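# Reseat two misplaced cartridges flat in the tray

## Task

In the tray that already holds some cartridges, two are out of place: one is tilted with an end resting up on a pocket's rim, and the other is lying on top of neighbouring cartridges. Get each of them lying flat inside a pocket of that same tray with its label facing up, then open the grippers so neither arm is holding anything at the end.

## Robot and tools

ROBOT. Two six-joint arms, left_arm and right_arm, each ending in a parallel two-finger gripper. Both are described in one scene frame: origin on the table top midway between the arms, +x out over the table, +z up, and left_arm on the +y side. The names do not tell you which side of a camera image an arm appears on. Bases: left_arm at (-0.008, +0.269, 0) m with quat_wxyz (+0.997, 0, 0, +0.073); right_arm at (-0.026, -0.247, 0) m with quat_wxyz (+0.997, 0, 0, -0.077). Joint limits in rad, base to gripper: waist -2.618..3.054, shoulder 0..3.142, elbow 0..3.142, wrist pitch -1.571..1.571, wrist yaw -1.571..1.571, wrist roll -2.094..2.094. The gripper's fingers extend along its own +z axis and close along its own y axis. The reported end_effector_position is the point between the pads, roughly 1 cm short of the fingertips. A wrist camera on its mount sits near each gripper and takes up some space.

ROW FORMAT. Every motion argument uses one row of 16 numbers covering both arms, even if only one moves: left_arm x, y, z, qw, qx, qy, qz, opening, then right_arm in the same eight. x, y, z are an absolute target position in metres in the scene frame; the quaternion is an absolute target orientation, w first, in the scene frame. Opening runs from -1 (closed) to +1 (fully open, 0.094 m). A row may carry 12 extra numbers in 0..1: per-joint stiffness scales, left_arm's six joints then right_arm's six; they persist until changed.

execute_actions(actions): a list of up to 15 actions; each action is a list of up to 15 rows, one per 1/30 s step, and a short action repeats its last row to fill 15 steps. An empty list just reports state and images. A target lying more than 0.6 m from the gripper's current spot along any of that gripper's axes makes the action refused for both arms; if the first action fails this, or any action is malformed, nothing moves.

move(target, speed, blocking): target is one 16-number row of absolute poses; each gripper travels a straight path toward its pose, turning the short way, and both paths finish together in 0.5 to 10 s (cut off at 10 s). speed is the path's top speed in m/s, 0.002 to 0.5, default 0.25; turning is capped at twice that in rad/s. Openings are sent at the start. Paths ignore obstacles and the other arm. With blocking=false the result comes after 0.5 s while motion continues; further moves and action rows are refused until a result shows it finished, so use wait(0) or stop. The result adds a 'move:' line: the ending (done, off_target, moving, held, fault), which limits applied (paced = the sent pose was clipped; held = a check blocked steps, after which the arm may jump faster than speed), and each gripper's remaining distance to its pose. If only one arm is named, the other finished fine.

wait(seconds): 0 to 10 s with arms holding their last command; returns early if a running move ends. stop(): brakes a running move (needs room; fingers keep moving). zoom_image(camera, region): closer view of [x0, y0, x1, y1] pixels (at most 504 x 504) of cam_high, cam_low, cam_left_wrist or cam_right_wrist, all 504x504. read_manual(section): licence texts only. finished_scene(scene): ends the current scene (give its number) once the last command has been held; irreversible, and reports success.

CONTROL BEHAVIOUR. Each step the command is clipped to within 70 mm and 16 degrees of the measured pose, then solved by damped IK with position favoured over orientation. Far targets take several actions, and after an action the arm continues only to its last clipped pose, so resend the remainder. Arms usually stop a centimetre or more short, often low, and printed positions drift more at long reach. To hold an orientation, repeat the same quaternion every row rather than copying a drifted reported one; for an arm meant to stay still, resend its full last reported pose and desired opening. A 'pose unreachable' line means the clearance check altered or blocked that arm. 'Hand target' lines show what the controller is now driving toward.

RESULTS. A state line lists each gripper's position and quat_wxyz; also joint positions (last value = opening in metres), joint torques (offset, scaled, noisy; friction can mimic load), grip_measured on the command scale (each gripper may be off by about 1 mm). To grasp, command an opening below grip_measured: about 0.03 lower grips firmly, less lower grips gently. Pads push about 50 to 62 N, less on thin parts, with a brief spike on first contact. MOTOR HOT appears from 75 °C; at 90 °C that arm is halted 10 s, and at 100 °C it goes limp and falls; these show as OVER-TEMPERATURE FAULT. Holding loads, even while you deliberate, heats motors. The robot keeps running during your replies.

CAUTIONS. Brief external tugs on held parts or nudges to loose items can happen. Never let anything leave the table, and keep the arms from colliding or pressing on each other. Faster contact hits harder, and aiming deep past a surface presses harder; approach slowly. Avoid drops, slips and slams. Before finishing, confirm both cartridges lie flat, label up, in pockets, with grippers open and clear.

Each tool is called after "Call:" in YAML: its name, and indented under it one key for each argument.

## Session

Call:
execute_actions:
  actions: []

Scene clock: 0.00 s.
left_arm: end_effector_position=(+0.4432, +0.4809, +0.1748) grip_measured=+1.000 end_effector_quat_wxyz=(+0.383, -0.090, +0.885, -0.250) | right_arm: end_effector_position=(+0.2705, -0.4654, +0.2499) grip_measured=+1.000 end_effector_quat_wxyz=(-0.038, -0.001, +0.740, -0.672)
Joint positions: left_arm=[ 0.564  2.05   1.762 -0.799  0.854  0.284  0.094] | right_arm=[ 0.018  1.566  1.075 -0.372  1.446 -0.77   0.094]
Joint velocities: left_arm=[ 0.002 -0.022 -0.022 -0.051 -0.022 -0.066  0.   ] | right_arm=[-0.032 -0.002 -0.017 -0.066 -0.037 -0.037  0.   ]
Joint torques (N m, as the arm reports them, + toward a larger angle): no reading
Hand target (left_arm): +0.443, +0.480, +0.180; +0.388, -0.085, +0.883, -0.251
Hand target (right_arm): +0.269, -0.465, +0.253; -0.036, +0.006, +0.737, -0.675
Joint stiffness scale: left_arm=[1. 1. 1. 1. 1. 1.] | right_arm=[1. 1. 1. 1. 1. 1.]

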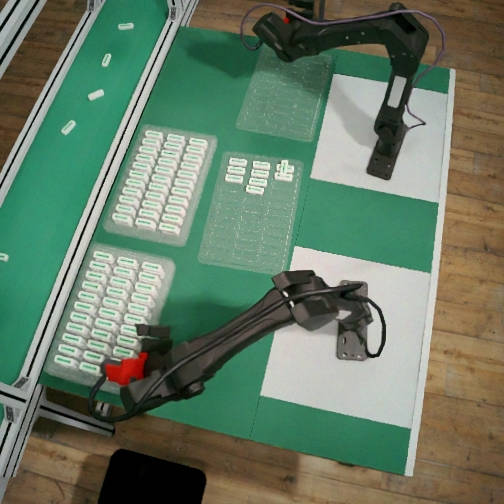

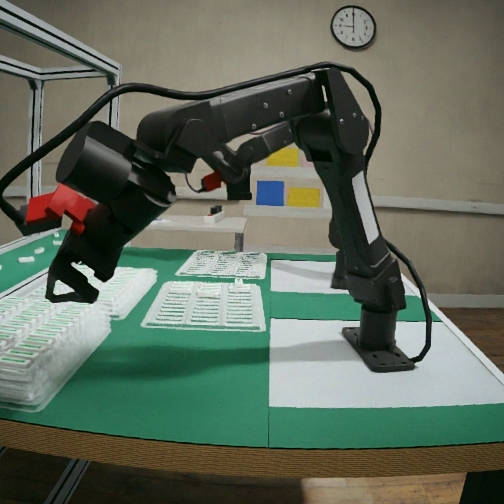

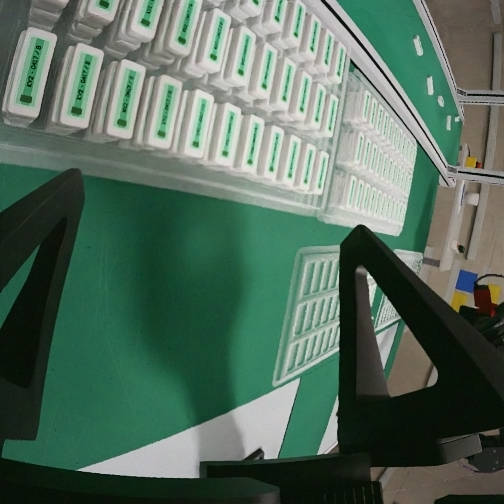

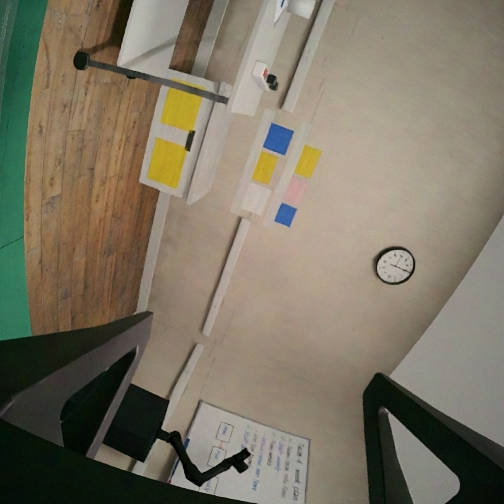

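Call:
zoom_image:
  camera: "cam_high"
  region: [190, 140, 320, 280]

Call:
zoom_image:
  camera: "cam_low"
  region: [135, 265, 275, 340]

Region (190, 140, 320, 280) of cam_high's 504x504 image, scaled by 3.600, with more detail than that image has; it fills the left 468 columns of this view, and the rest is white.

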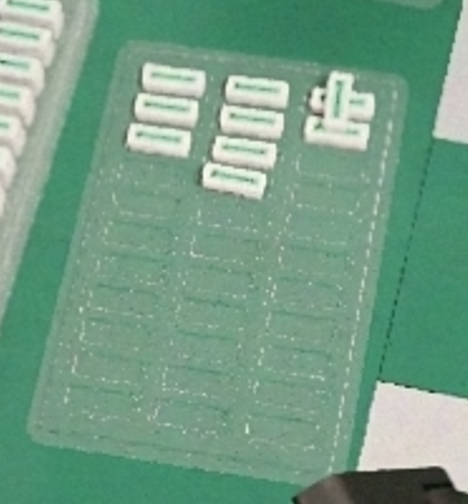

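Region (135, 265, 275, 340) of cam_low's 504x504 image, scaled by 3.600, with more detail than that image has; it fills the top 270 rows of this view, and the rest is white.

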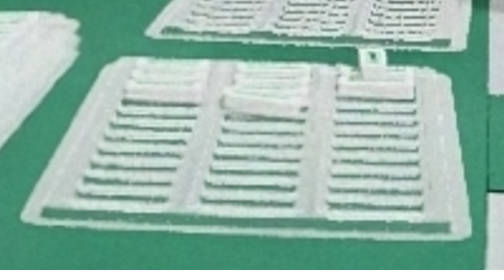

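Call:
move:
  target: [0.4432, 0.4809, 0.1748, 0.383, -0.090, 0.885, -0.250, 1, 0.25, -0.15, 0.20, 0, 0, 1, 0, 1]
  speed: 0.3

Scene clock: 5.23 s.
left_arm: end_effector_position=(+0.4432, +0.4809, +0.1748) grip_measured=+1.000 end_effector_quat_wxyz=(+0.383, -0.090, +0.885, -0.250) | right_arm: end_effector_position=(+0.2478, -0.1592, +0.1954) grip_measured=+1.000 end_effector_quat_wxyz=(+0.004, +0.001, +1.000, -0.010)
Joint positions: left_arm=[ 0.564  2.05   1.762 -0.799  0.854  0.284  0.094] | right_arm=[ 0.476  1.657  1.665 -1.578  0.023  0.324  0.094]
Joint velocities: left_arm=[-0.002  0.002 -0.007 -0.007  0.022  0.007  0.   ] | right_arm=[ 0.012  0.007 -0.012 -0.007  0.022  0.037  0.   ]
Joint torques (N m, as the arm reports them, + toward a larger angle): left_arm=[  0.05 -10.34   6.12   1.19   0.37  -0.02] | right_arm=[ 0.72 -6.3   9.17  0.36 -0.09 -0.02]
Hand target (left_arm): +0.443, +0.481, +0.175; +0.383, -0.090, +0.885, -0.250
Hand target (right_arm): +0.249, -0.154, +0.199; +0.005, +0.000, +1.000, -0.003
Off the commanded pose (left_arm): 0.000 m, 0 deg.
Off the commanded pose (right_arm): 0.011 m, 1 deg.
Joint stiffness scale: left_arm=[1. 1. 1. 1. 1. 1.] | right_arm=[1. 1. 1. 1. 1. 1.]
joint sent to its limit (right arm) — the command would take joint 4 (wrist pitch) past its lower limit, so that joint was sent only as far as its limit.
move: off_target (right_arm)

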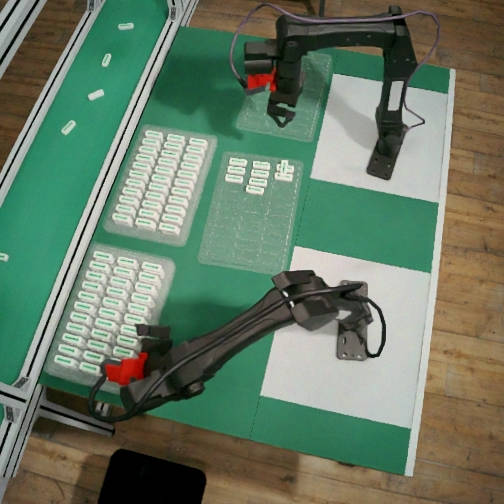

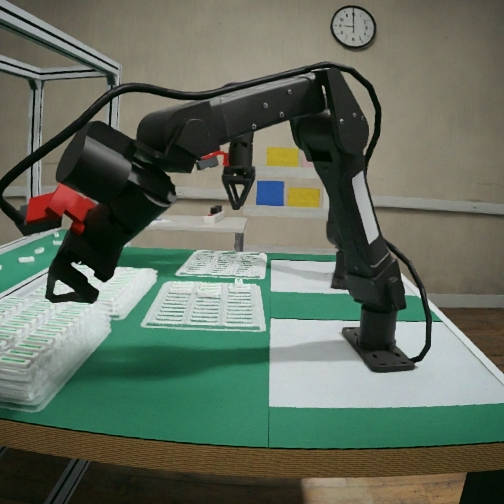

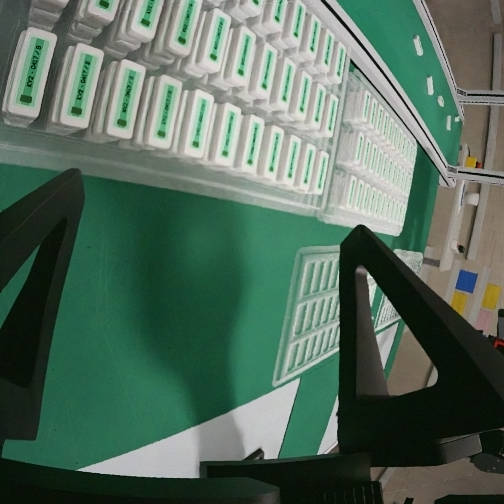

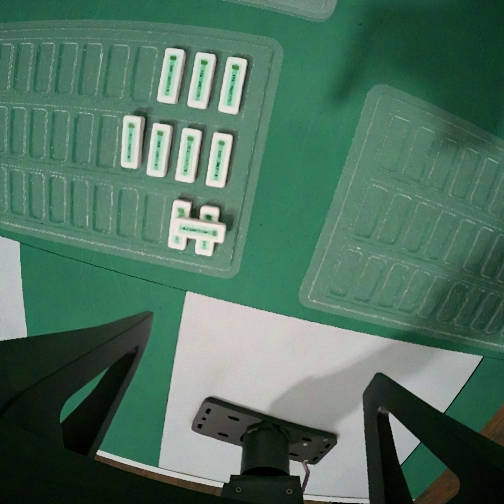

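Call:
zoom_image:
  camera: "cam_right_wrist"
  region: [60, 30, 300, 290]

Region (60, 30, 300, 290) of cam_right_wrist's 504x504 image, scaled by 1.938, with more detail than that image has; it fills the left 465 columns of this view, and the rest is white.

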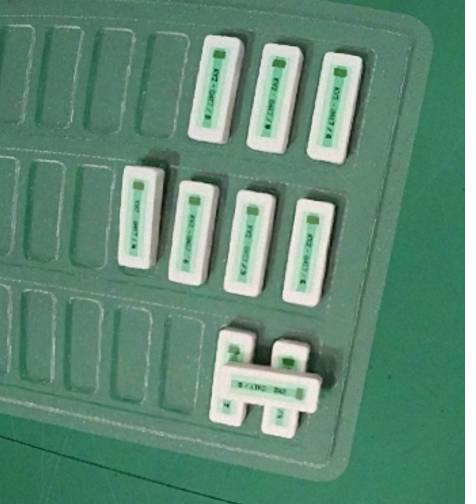

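Call:
move:
  target: [0.4432, 0.4809, 0.1748, 0.383, -0.090, 0.885, -0.250, 1, 0.25, -0.13, 0.12, 0, 0.7071, 0.7071, 0, 1]
  speed: 0.4

Scene clock: 10.50 s.
left_arm: end_effector_position=(+0.4432, +0.4809, +0.1748) grip_measured=+1.000 end_effector_quat_wxyz=(+0.383, -0.090, +0.885, -0.250) | right_arm: end_effector_position=(+0.2531, -0.1322, +0.1257) grip_measured=+1.000 end_effector_quat_wxyz=(+0.003, +0.708, +0.707, +0.007)
Joint positions: left_arm=[ 0.564  2.05   1.762 -0.799  0.854  0.284  0.094] | right_arm=[ 0.542  1.668  1.399 -1.285  0.001  1.96   0.094]
Joint velocities: left_arm=[-0.017  0.012 -0.002 -0.095 -0.007  0.051  0.   ] | right_arm=[ 0.007 -0.007  0.022 -0.066  0.037  0.037  0.   ]
Joint torques (N m, as the arm reports them, + toward a larger angle): left_arm=[  0.04 -10.33   6.11   1.2    0.36  -0.02] | right_arm=[ 0.87 -6.68  6.56  0.51  0.03  0.03]
Hand target (left_arm): +0.443, +0.481, +0.175; +0.383, -0.090, +0.885, -0.250
Hand target (right_arm): +0.250, -0.130, +0.120; +0.001, +0.707, +0.707, -0.000
Off the commanded pose (left_arm): 0.000 m, 0 deg.
Off the commanded pose (right_arm): 0.007 m, 1 deg.
Joint stiffness scale: left_arm=[1. 1. 1. 1. 1. 1.] | right_arm=[1. 1. 1. 1. 1. 1.]
move: done

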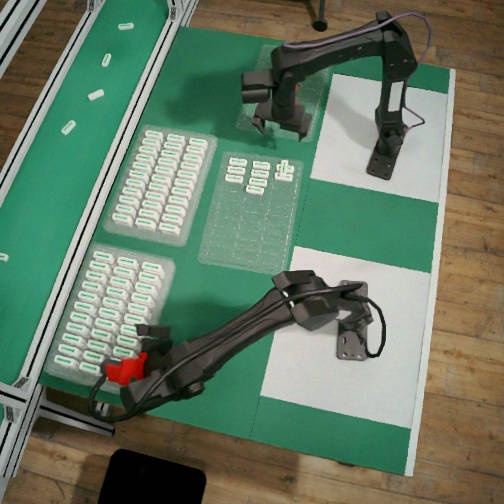

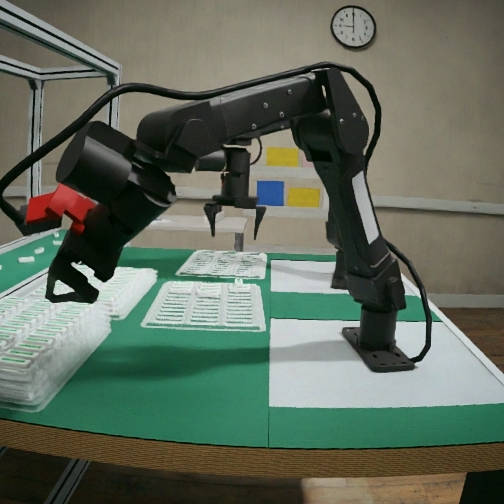

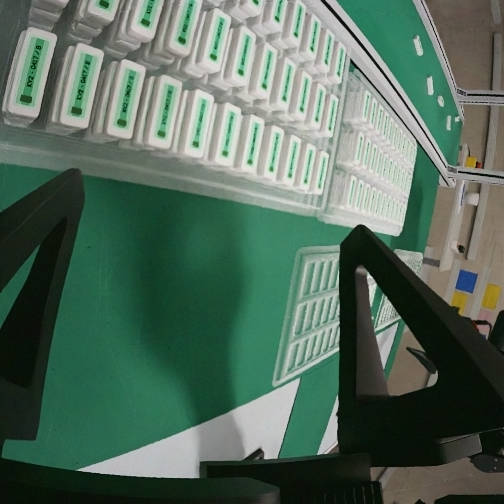

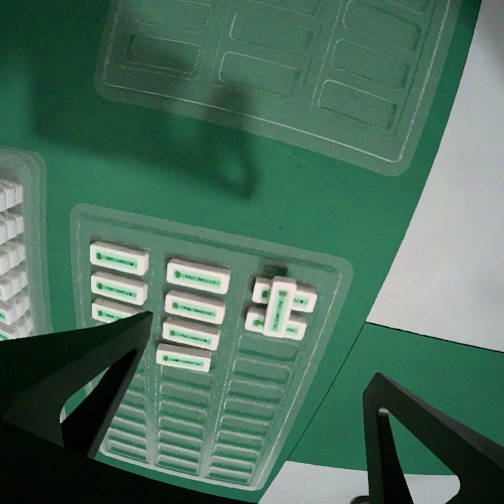

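Call:
zoom_image:
  camera: "cam_low"
  region: [180, 190, 300, 310]

Call:
zoom_image:
  camera: "cam_right_wrist"
  region: [140, 220, 400, 480]

Region (180, 190, 300, 310) of cam_low's 504x504 image, scaled by 4.200, with more detail than that image has.

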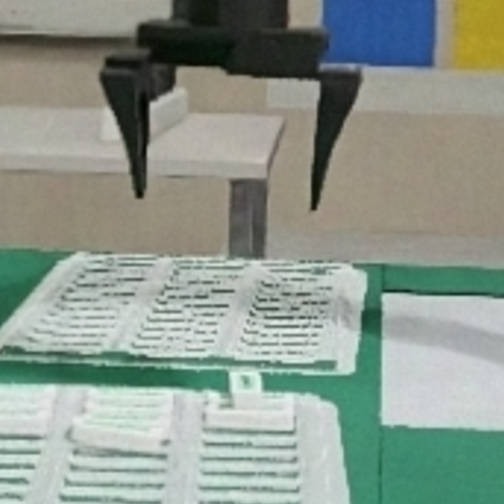

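Region (140, 220, 400, 480) of cam_right_wrist's 504x504 image, scaled by 1.938, with more detail than that image has.

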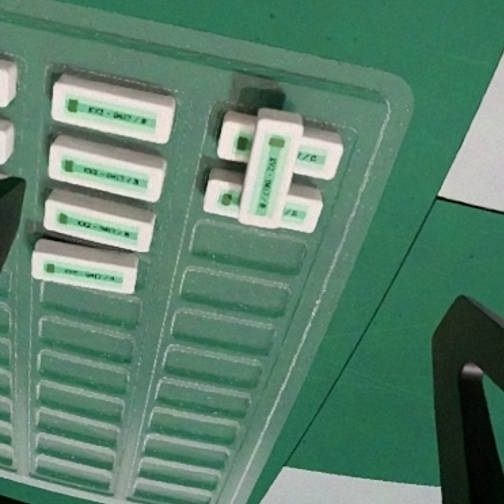

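Call:
move:
  target: [0.4432, 0.4809, 0.1748, 0.383, -0.090, 0.885, -0.250, 1, 0.242, -0.10, 0.068, 0, 0.7071, 0.7071, 0, 0.0]
  speed: 0.15

Scene clock: 15.30 s.
left_arm: end_effector_position=(+0.4432, +0.4809, +0.1748) grip_measured=+1.000 end_effector_quat_wxyz=(+0.383, -0.090, +0.885, -0.250) | right_arm: end_effector_position=(+0.2449, -0.1012, +0.0720) grip_measured=+0.002 end_effector_quat_wxyz=(+0.002, +0.707, +0.707, +0.005)
Joint positions: left_arm=[ 0.564  2.05   1.762 -0.799  0.854  0.284  0.094] | right_arm=[ 0.646  1.723  1.245 -1.083  0.     2.063  0.047]
Joint velocities: left_arm=[-0.007 -0.012 -0.007 -0.022  0.022 -0.066  0.   ] | right_arm=[-0.012 -0.002 -0.002  0.007  0.007 -0.007 -0.   ]
Joint torques (N m, as the arm reports them, + toward a larger angle): left_arm=[  0.05 -10.32   6.13   1.19   0.37  -0.01] | right_arm=[ 0.72 -7.26  6.61  0.48  0.02  0.04]
Hand target (left_arm): +0.443, +0.481, +0.175; +0.383, -0.090, +0.885, -0.250
Hand target (right_arm): +0.242, -0.101, +0.068; +0.001, +0.707, +0.707, +0.000
Off the commanded pose (left_arm): 0.000 m, 0 deg.
Off the commanded pose (right_arm): 0.005 m, 1 deg.
Joint stiffness scale: left_arm=[1. 1. 1. 1. 1. 1.] | right_arm=[1. 1. 1. 1. 1. 1.]
move: done

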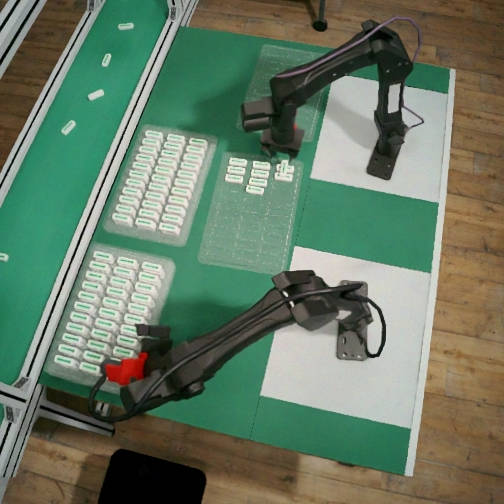

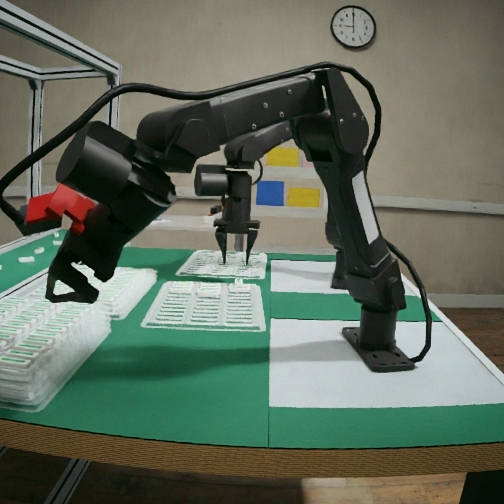

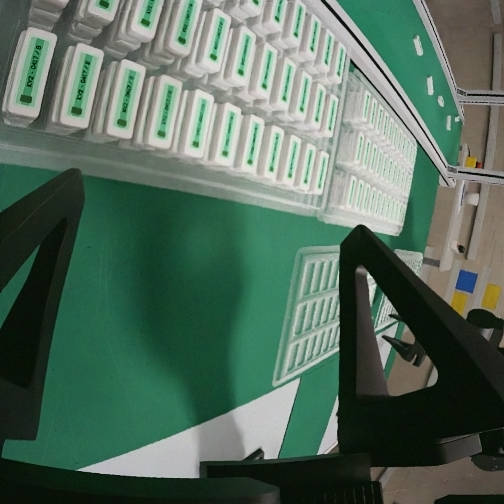

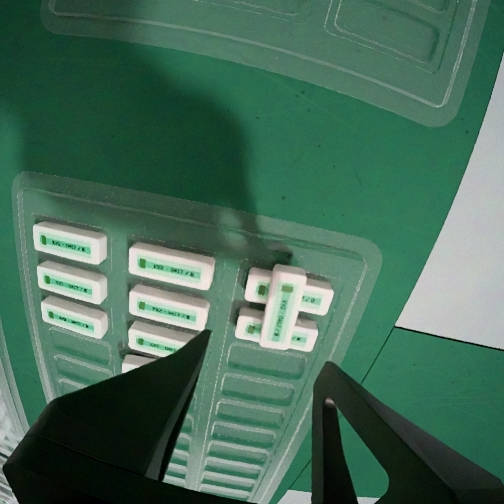

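Call:
zoom_image:
  camera: "cam_right_wrist"
  region: [180, 230, 380, 430]

Call:
zoom_image:
  camera: "cam_low"
  region: [190, 220, 280, 310]

Region (180, 230, 380, 430) of cam_right_wrist's 504x504 image, scaled by 2.520, with more detail than that image has.

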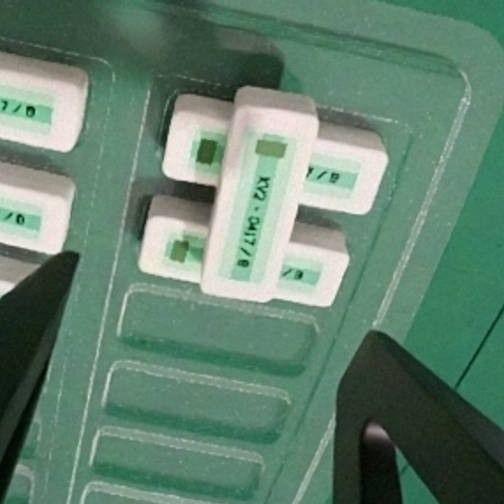

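Region (190, 220, 280, 310) of cam_low's 504x504 image, scaled by 5.600, with more detail than that image has.

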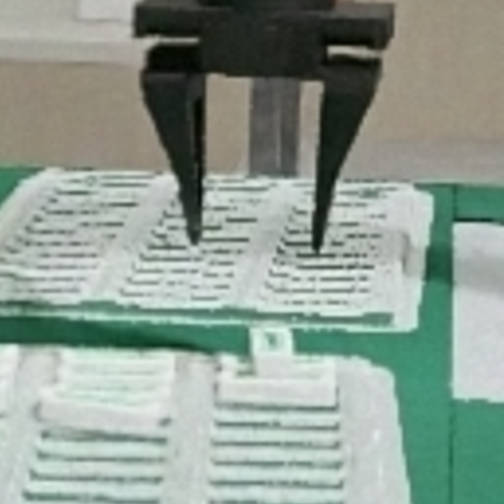

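Call:
move:
  target: [0.4432, 0.4809, 0.1748, 0.383, -0.090, 0.885, -0.250, 1, 0.234, -0.099, 0.040, 0, 0.6691, 0.7431, 0, -0.25]
  speed: 0.1

Scene clock: 19.77 s.
left_arm: end_effector_position=(+0.4432, +0.4809, +0.1748) grip_measured=+1.000 end_effector_quat_wxyz=(+0.383, -0.090, +0.885, -0.250) | right_arm: end_effector_position=(+0.2387, -0.0997, +0.0473) grip_measured=-0.249 end_effector_quat_wxyz=(+0.003, +0.675, +0.738, +0.010)
Joint positions: left_arm=[ 0.564  2.05   1.762 -0.799  0.854  0.284  0.094] | right_arm=[ 0.66   1.723  1.143 -0.971  0.     1.987  0.035]
Joint velocities: left_arm=[ 0.002 -0.007 -0.002 -0.051 -0.007 -0.007  0.   ] | right_arm=[ 0.002  0.002 -0.012 -0.051 -0.037  0.037 -0.001]
Joint torques (N m, as the arm reports them, + toward a larger angle): left_arm=[  0.04 -10.34   6.12   1.19   0.36  -0.01] | right_arm=[ 0.87 -6.43  6.15  0.51 -0.01 -0.02]
Hand target (left_arm): +0.443, +0.481, +0.175; +0.383, -0.090, +0.885, -0.250
Hand target (right_arm): +0.234, -0.099, +0.040; +0.000, +0.669, +0.743, -0.000
Off the commanded pose (left_arm): 0.000 m, 0 deg.
Off the commanded pose (right_arm): 0.009 m, 2 deg.
Joint stiffness scale: left_arm=[1. 1. 1. 1. 1. 1.] | right_arm=[1. 1. 1. 1. 1. 1.]
move: done

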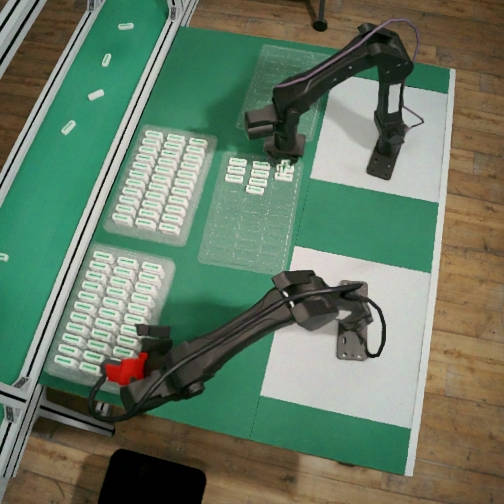

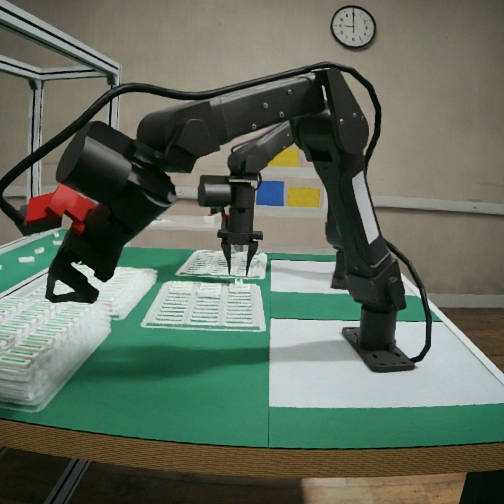

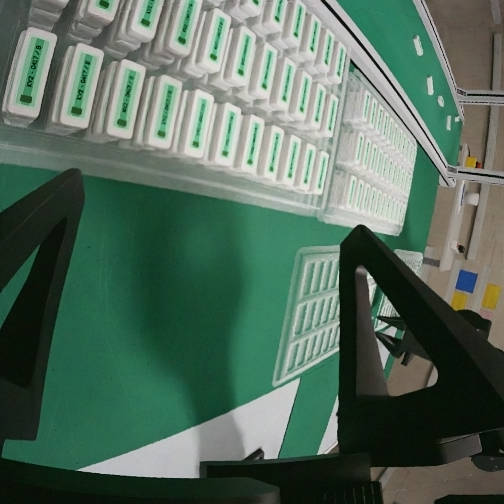

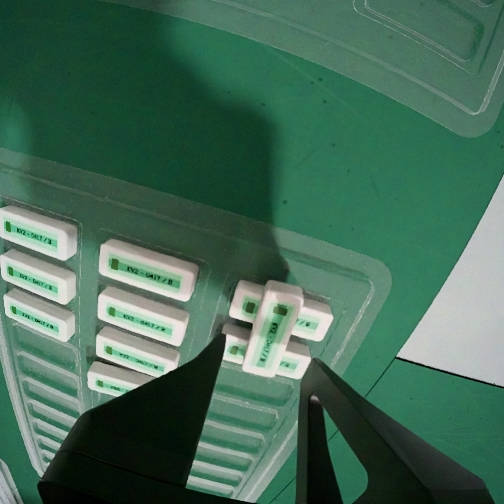

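Call:
zoom_image:
  camera: "cam_right_wrist"
  region: [190, 250, 370, 430]

Call:
zoom_image:
  camera: "cam_low"
  region: [200, 235, 270, 305]

Region (190, 250, 370, 430) of cam_right_wrist's 504x504 image, scaled by 2.800, with more detail than that image has.

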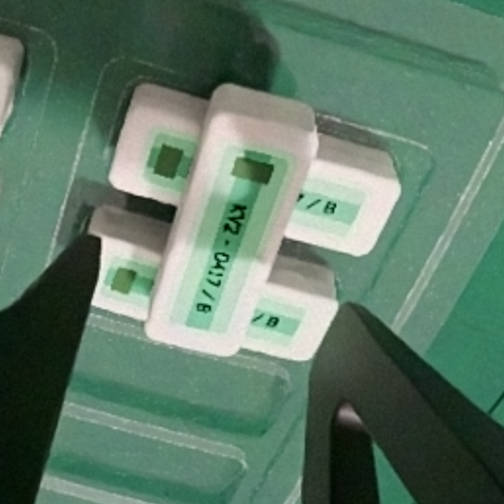

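Region (200, 235, 270, 305) of cam_low's 504x504 image, scaled by 7.200, with more detail than that image has.

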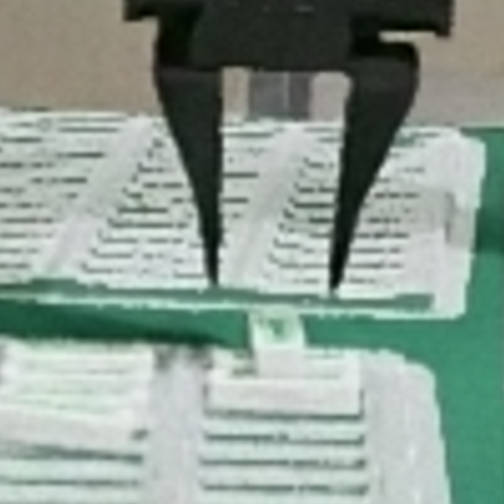

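Call:
move:
  target: [0.4432, 0.4809, 0.1748, 0.383, -0.090, 0.885, -0.250, 1, 0.234, -0.099, 0.024, 0, 0.6691, 0.7431, 0, -0.25]
  speed: 0.04

Scene clock: 22.40 s.
left_arm: end_effector_position=(+0.4432, +0.4809, +0.1748) grip_measured=+1.000 end_effector_quat_wxyz=(+0.383, -0.090, +0.885, -0.250) | right_arm: end_effector_position=(+0.2390, -0.0996, +0.0302) grip_measured=-0.249 end_effector_quat_wxyz=(+0.003, +0.675, +0.738, +0.008)
Joint positions: left_arm=[ 0.564  2.05   1.762 -0.799  0.854  0.284  0.094] | right_arm=[ 0.66   1.751  1.104 -0.906  0.     1.986  0.035]
Joint velocities: left_arm=[ 0.002  0.007 -0.007 -0.051 -0.051 -0.007  0.   ] | right_arm=[ 0.007 -0.017 -0.007  0.081  0.081 -0.022  0.   ]
Joint torques (N m, as the arm reports them, + toward a larger angle): left_arm=[  0.04 -10.32   6.12   1.19   0.36  -0.02] | right_arm=[ 0.76 -6.92  6.17  0.48  0.05 -0.06]
Hand target (left_arm): +0.443, +0.481, +0.175; +0.383, -0.090, +0.885, -0.250
Hand target (right_arm): +0.234, -0.099, +0.024; +0.000, +0.669, +0.743, +0.000
Off the commanded pose (left_arm): 0.000 m, 0 deg.
Off the commanded pose (right_arm): 0.008 m, 1 deg.
Joint stiffness scale: left_arm=[1. 1. 1. 1. 1. 1.] | right_arm=[1. 1. 1. 1. 1. 1.]
move: done

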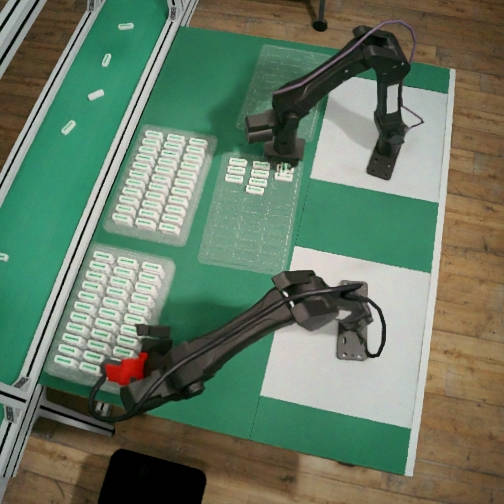

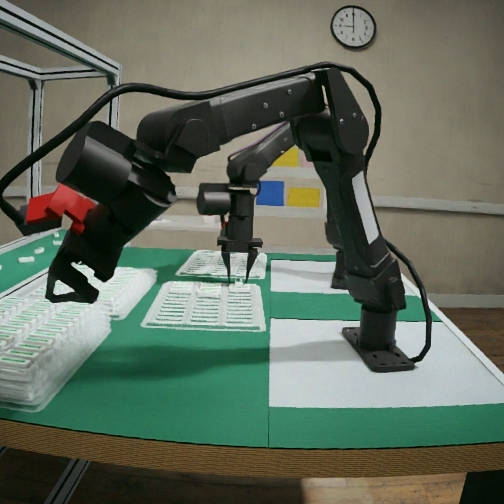

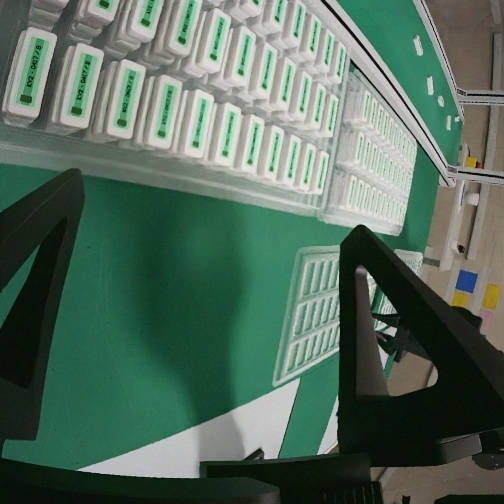

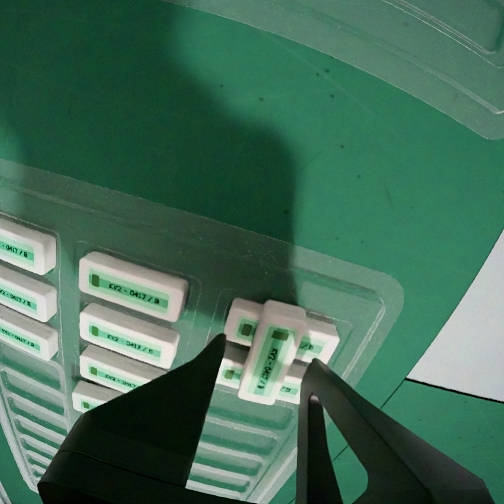

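Call:
zoom_image:
  camera: "cam_right_wrist"
  region: [190, 270, 370, 450]

Call:
zoom_image:
  camera: "cam_low"
  region: [205, 245, 265, 305]

Region (190, 270, 370, 450) of cam_right_wrist's 504x504 image, scaled by 2.800, with more detail than that image has.

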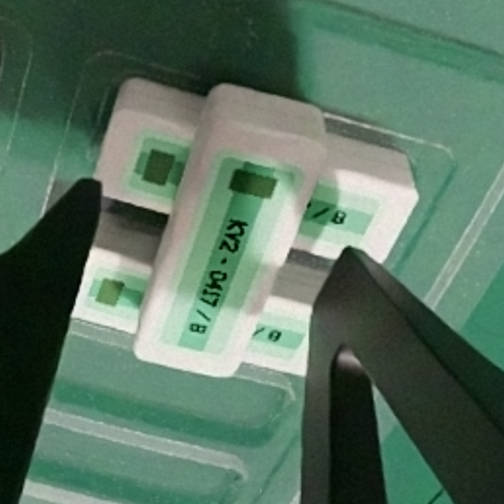

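Region (205, 245, 265, 305) of cam_low's 504x504 image, scaled by 8.400, with more detail than that image has.

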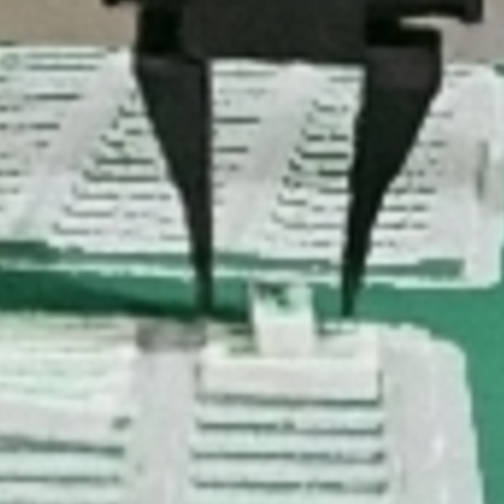

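Call:
move:
  target: [0.4432, 0.4809, 0.1748, 0.383, -0.090, 0.885, -0.250, 1, 0.2325, -0.098, 0.0215, 0, 0.6691, 0.7431, 0, -0.4]
  speed: 0.03

Scene clock: 33.07 s.
left_arm: end_effector_position=(+0.4432, +0.4809, +0.1748) grip_measured=+1.000 end_effector_quat_wxyz=(+0.383, -0.090, +0.885, -0.250) | right_arm: end_effector_position=(+0.2406, -0.0970, +0.0302) grip_measured=-0.399 end_effector_quat_wxyz=(+0.005, +0.673, +0.740, +0.013)
Joint positions: left_arm=[ 0.564  2.05   1.762 -0.799  0.854  0.284  0.094] | right_arm=[ 0.665  1.751  1.104 -0.896  0.     1.986  0.028]
Joint velocities: left_arm=[ 0.002 -0.002  0.002 -0.007 -0.022  0.007  0.   ] | right_arm=[ 0.007 -0.007 -0.017 -0.066  0.037  0.051  0.   ]
Joint torques (N m, as the arm reports them, + toward a larger angle): left_arm=[  0.05 -10.35   6.11   1.19   0.36  -0.02] | right_arm=[ 0.74 -6.91  5.27  0.47  0.04 -0.02]
Hand target (left_arm): +0.443, +0.481, +0.175; +0.383, -0.090, +0.885, -0.250
Hand target (right_arm): +0.232, -0.098, +0.022; +0.000, +0.669, +0.743, -0.000
Off the commanded pose (left_arm): 0.000 m, 0 deg.
Off the commanded pose (right_arm): 0.012 m, 2 deg.
Joint stiffness scale: left_arm=[1. 1. 1. 1. 1. 1.] | right_arm=[1. 1. 1. 1. 1. 1.]
move: off_target (right_arm)

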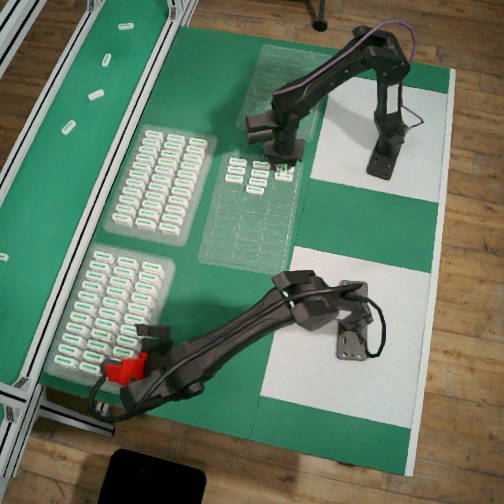

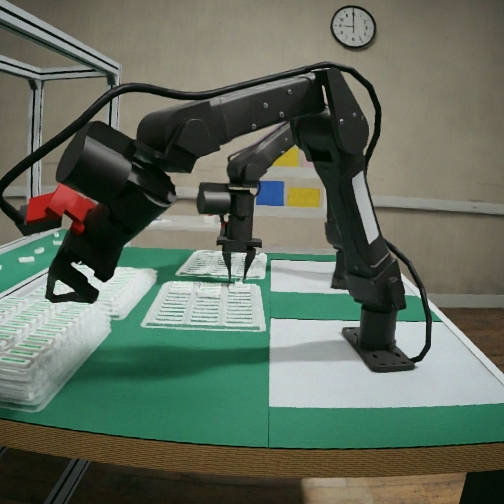

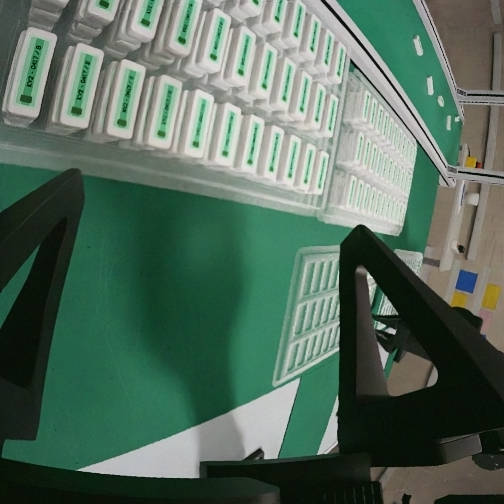

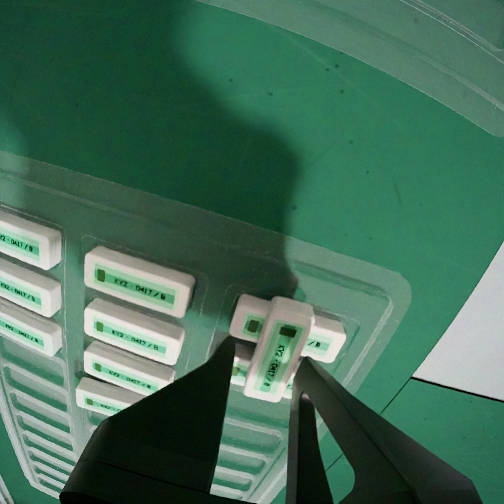

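Call:
execute_actions:
  actions:
    - [[0.4432, 0.4809, 0.1748, 0.383, -0.090, 0.885, -0.250, 1, 0.2312, -0.0987, 0.0175, 0, 0.6691, 0.7431, 0, -0.4],[0.4432, 0.4809, 0.1748, 0.383, -0.090, 0.885, -0.250, 1, 0.2312, -0.0987, 0.0175, 0, 0.6691, 0.7431, 0, -0.4],[0.4432, 0.4809, 0.1748, 0.383, -0.090, 0.885, -0.250, 1, 0.2325, -0.098, 0.0215, 0, 0.6691, 0.7431, 0, -0.4]]

Scene clock: 36.33 s.
left_arm: end_effector_position=(+0.4432, +0.4809, +0.1748) grip_measured=+1.000 end_effector_quat_wxyz=(+0.383, -0.090, +0.885, -0.250) | right_arm: end_effector_position=(+0.2385, -0.0981, +0.0264) grip_measured=-0.399 end_effector_quat_wxyz=(+0.004, +0.673, +0.740, +0.011)
Joint positions: left_arm=[ 0.564  2.05   1.762 -0.799  0.854  0.284  0.094] | right_arm=[ 0.665  1.753  1.091 -0.885  0.     1.986  0.028]
Joint velocities: left_arm=[ 0.012  0.002  0.007  0.007  0.037 -0.007  0.   ] | right_arm=[ 0.002 -0.002 -0.012 -0.037 -0.007 -0.022 -0.001]
Joint torques (N m, as the arm reports them, + toward a larger angle): left_arm=[  0.06 -10.34   6.12   1.19   0.36  -0.02] | right_arm=[ 0.68 -7.1   6.19  0.43 -0.02  0.  ]
Hand target (left_arm): +0.443, +0.481, +0.175; +0.383, -0.090, +0.885, -0.250
Hand target (right_arm): +0.233, -0.098, +0.022; +0.000, +0.669, +0.743, +0.000
Off the commanded pose (left_arm): 0.000 m, 0 deg.
Off the commanded pose (right_arm): 0.008 m, 1 deg.
Joint stiffness scale: left_arm=[1. 1. 1. 1. 1. 1.] | right_arm=[1. 1. 1. 1. 1. 1.]

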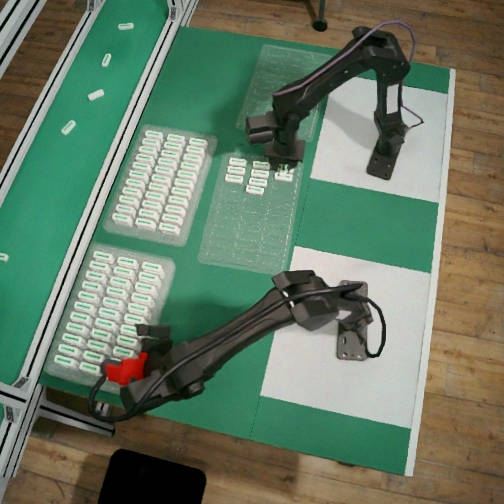

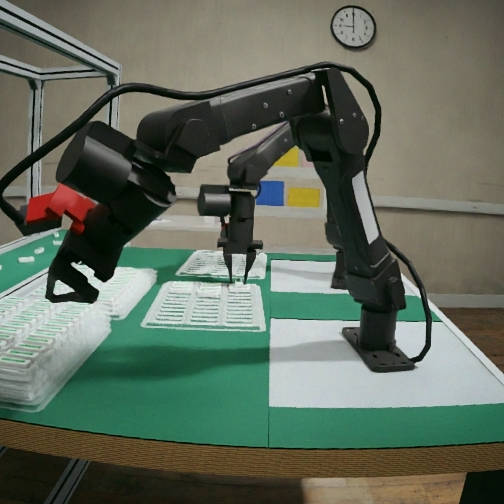

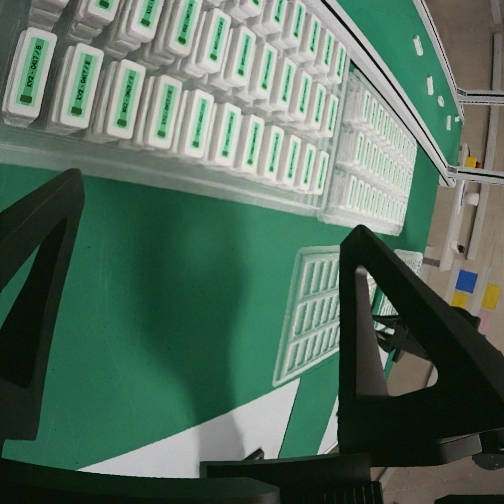

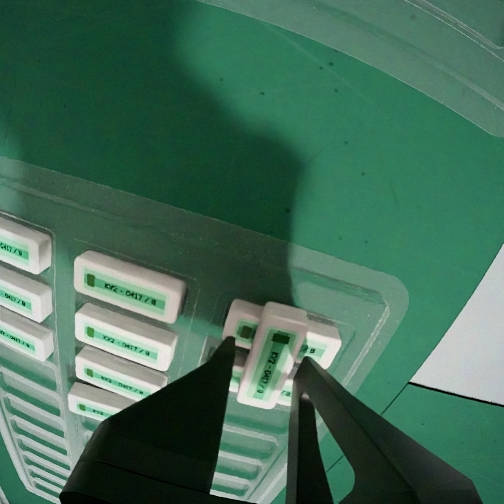

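Call:
zoom_image:
  camera: "cam_low"
  region: [205, 245, 265, 305]

Call:
zoom_image:
  camera: "cam_right_wrist"
  region: [190, 270, 370, 450]

Region (205, 245, 265, 305) of cam_low's 504x504 image, scaled by 8.400, with more detail than that image has.

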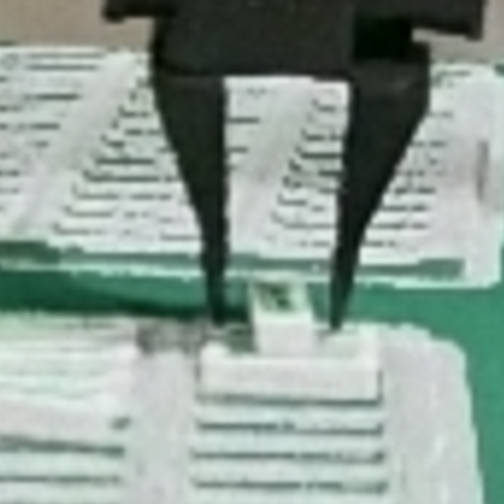

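Region (190, 270, 370, 450) of cam_right_wrist's 504x504 image, scaled by 2.800, with more detail than that image has.

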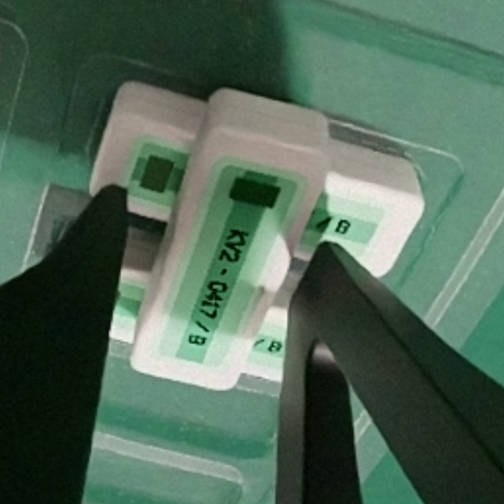

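Call:
execute_actions:
  actions:
    - [[0.4432, 0.4809, 0.1748, 0.383, -0.090, 0.885, -0.250, 1, 0.2325, -0.098, 0.0215, 0, 0.6691, 0.7431, 0, -0.44],[0.4432, 0.4809, 0.1748, 0.383, -0.090, 0.885, -0.250, 1, 0.2325, -0.098, 0.0215, 0, 0.6691, 0.7431, 0, -0.48],[0.4432, 0.4809, 0.1748, 0.383, -0.090, 0.885, -0.250, 1, 0.2325, -0.098, 0.0215, 0, 0.6691, 0.7431, 0, -0.51],[0.4432, 0.4809, 0.1748, 0.383, -0.090, 0.885, -0.250, 1, 0.2325, -0.098, 0.0215, 0, 0.6691, 0.7431, 0, -0.54],[0.4432, 0.4809, 0.1748, 0.383, -0.090, 0.885, -0.250, 1, 0.2325, -0.098, 0.0215, 0, 0.6691, 0.7431, 0, -0.56],[0.4432, 0.4809, 0.1748, 0.383, -0.090, 0.885, -0.250, 1, 0.2325, -0.098, 0.0215, 0, 0.6691, 0.7431, 0, -0.58],[0.4432, 0.4809, 0.1748, 0.383, -0.090, 0.885, -0.250, 1, 0.2325, -0.098, 0.0215, 0, 0.6691, 0.7431, 0, -0.60],[0.4432, 0.4809, 0.1748, 0.383, -0.090, 0.885, -0.250, 1, 0.2325, -0.098, 0.0215, 0, 0.6691, 0.7431, 0, -0.615],[0.4432, 0.4809, 0.1748, 0.383, -0.090, 0.885, -0.250, 1, 0.2325, -0.098, 0.0215, 0, 0.6691, 0.7431, 0, -0.63],[0.4432, 0.4809, 0.1748, 0.383, -0.090, 0.885, -0.250, 1, 0.2325, -0.098, 0.0215, 0, 0.6691, 0.7431, 0, -0.645],[0.4432, 0.4809, 0.1748, 0.383, -0.090, 0.885, -0.250, 1, 0.2325, -0.098, 0.0215, 0, 0.6691, 0.7431, 0, -0.66],[0.4432, 0.4809, 0.1748, 0.383, -0.090, 0.885, -0.250, 1, 0.2325, -0.098, 0.0215, 0, 0.6691, 0.7431, 0, -0.67],[0.4432, 0.4809, 0.1748, 0.383, -0.090, 0.885, -0.250, 1, 0.2325, -0.098, 0.0215, 0, 0.6691, 0.7431, 0, -0.68]]

Scene clock: 38.43 s.
left_arm: end_effector_position=(+0.4432, +0.4809, +0.1748) grip_measured=+1.000 end_effector_quat_wxyz=(+0.383, -0.090, +0.885, -0.250) | right_arm: end_effector_position=(+0.2385, -0.0981, +0.0264) grip_measured=-0.668 end_effector_quat_wxyz=(+0.004, +0.673, +0.740, +0.011)
Joint positions: left_arm=[ 0.564  2.05   1.762 -0.799  0.854  0.284  0.094] | right_arm=[ 0.665  1.753  1.091 -0.885  0.     1.986  0.016]
Joint velocities: left_arm=[-0.012 -0.002  0.007 -0.037  0.007  0.022  0.   ] | right_arm=[-0.007 -0.002 -0.017  0.007 -0.051  0.022 -0.001]
Joint torques (N m, as the arm reports them, + toward a larger angle): left_arm=[  0.05 -10.32   6.11   1.19   0.36  -0.01] | right_arm=[ 0.75 -7.1   6.46  0.38 -0.06  0.  ]
Hand target (left_arm): +0.443, +0.481, +0.175; +0.383, -0.090, +0.885, -0.250
Hand target (right_arm): +0.233, -0.098, +0.022; +0.000, +0.669, +0.743, -0.000
Off the commanded pose (left_arm): 0.000 m, 0 deg.
Off the commanded pose (right_arm): 0.008 m, 1 deg.
Joint stiffness scale: left_arm=[1. 1. 1. 1. 1. 1.] | right_arm=[1. 1. 1. 1. 1. 1.]

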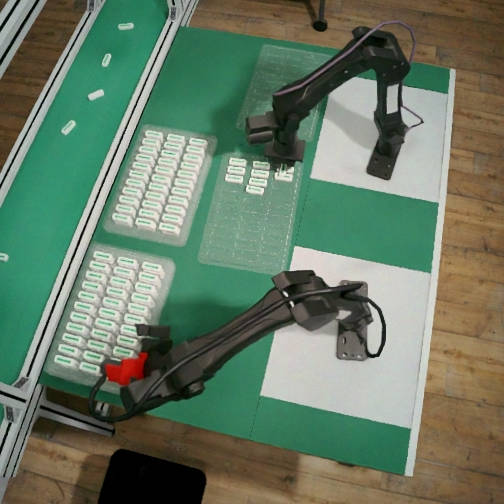

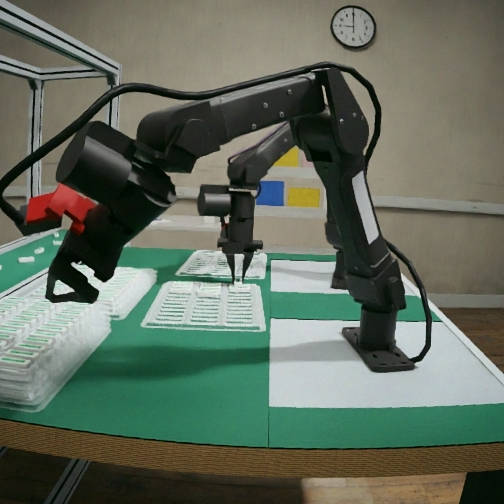

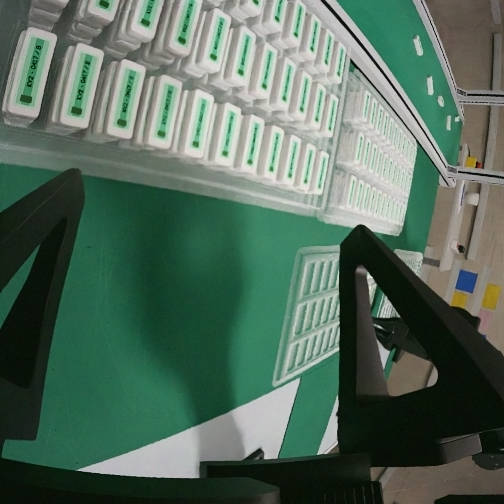

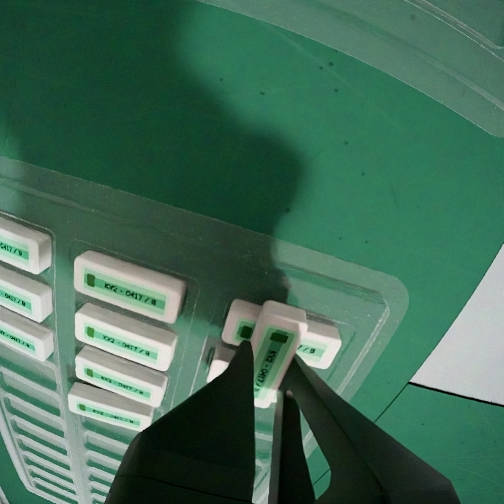

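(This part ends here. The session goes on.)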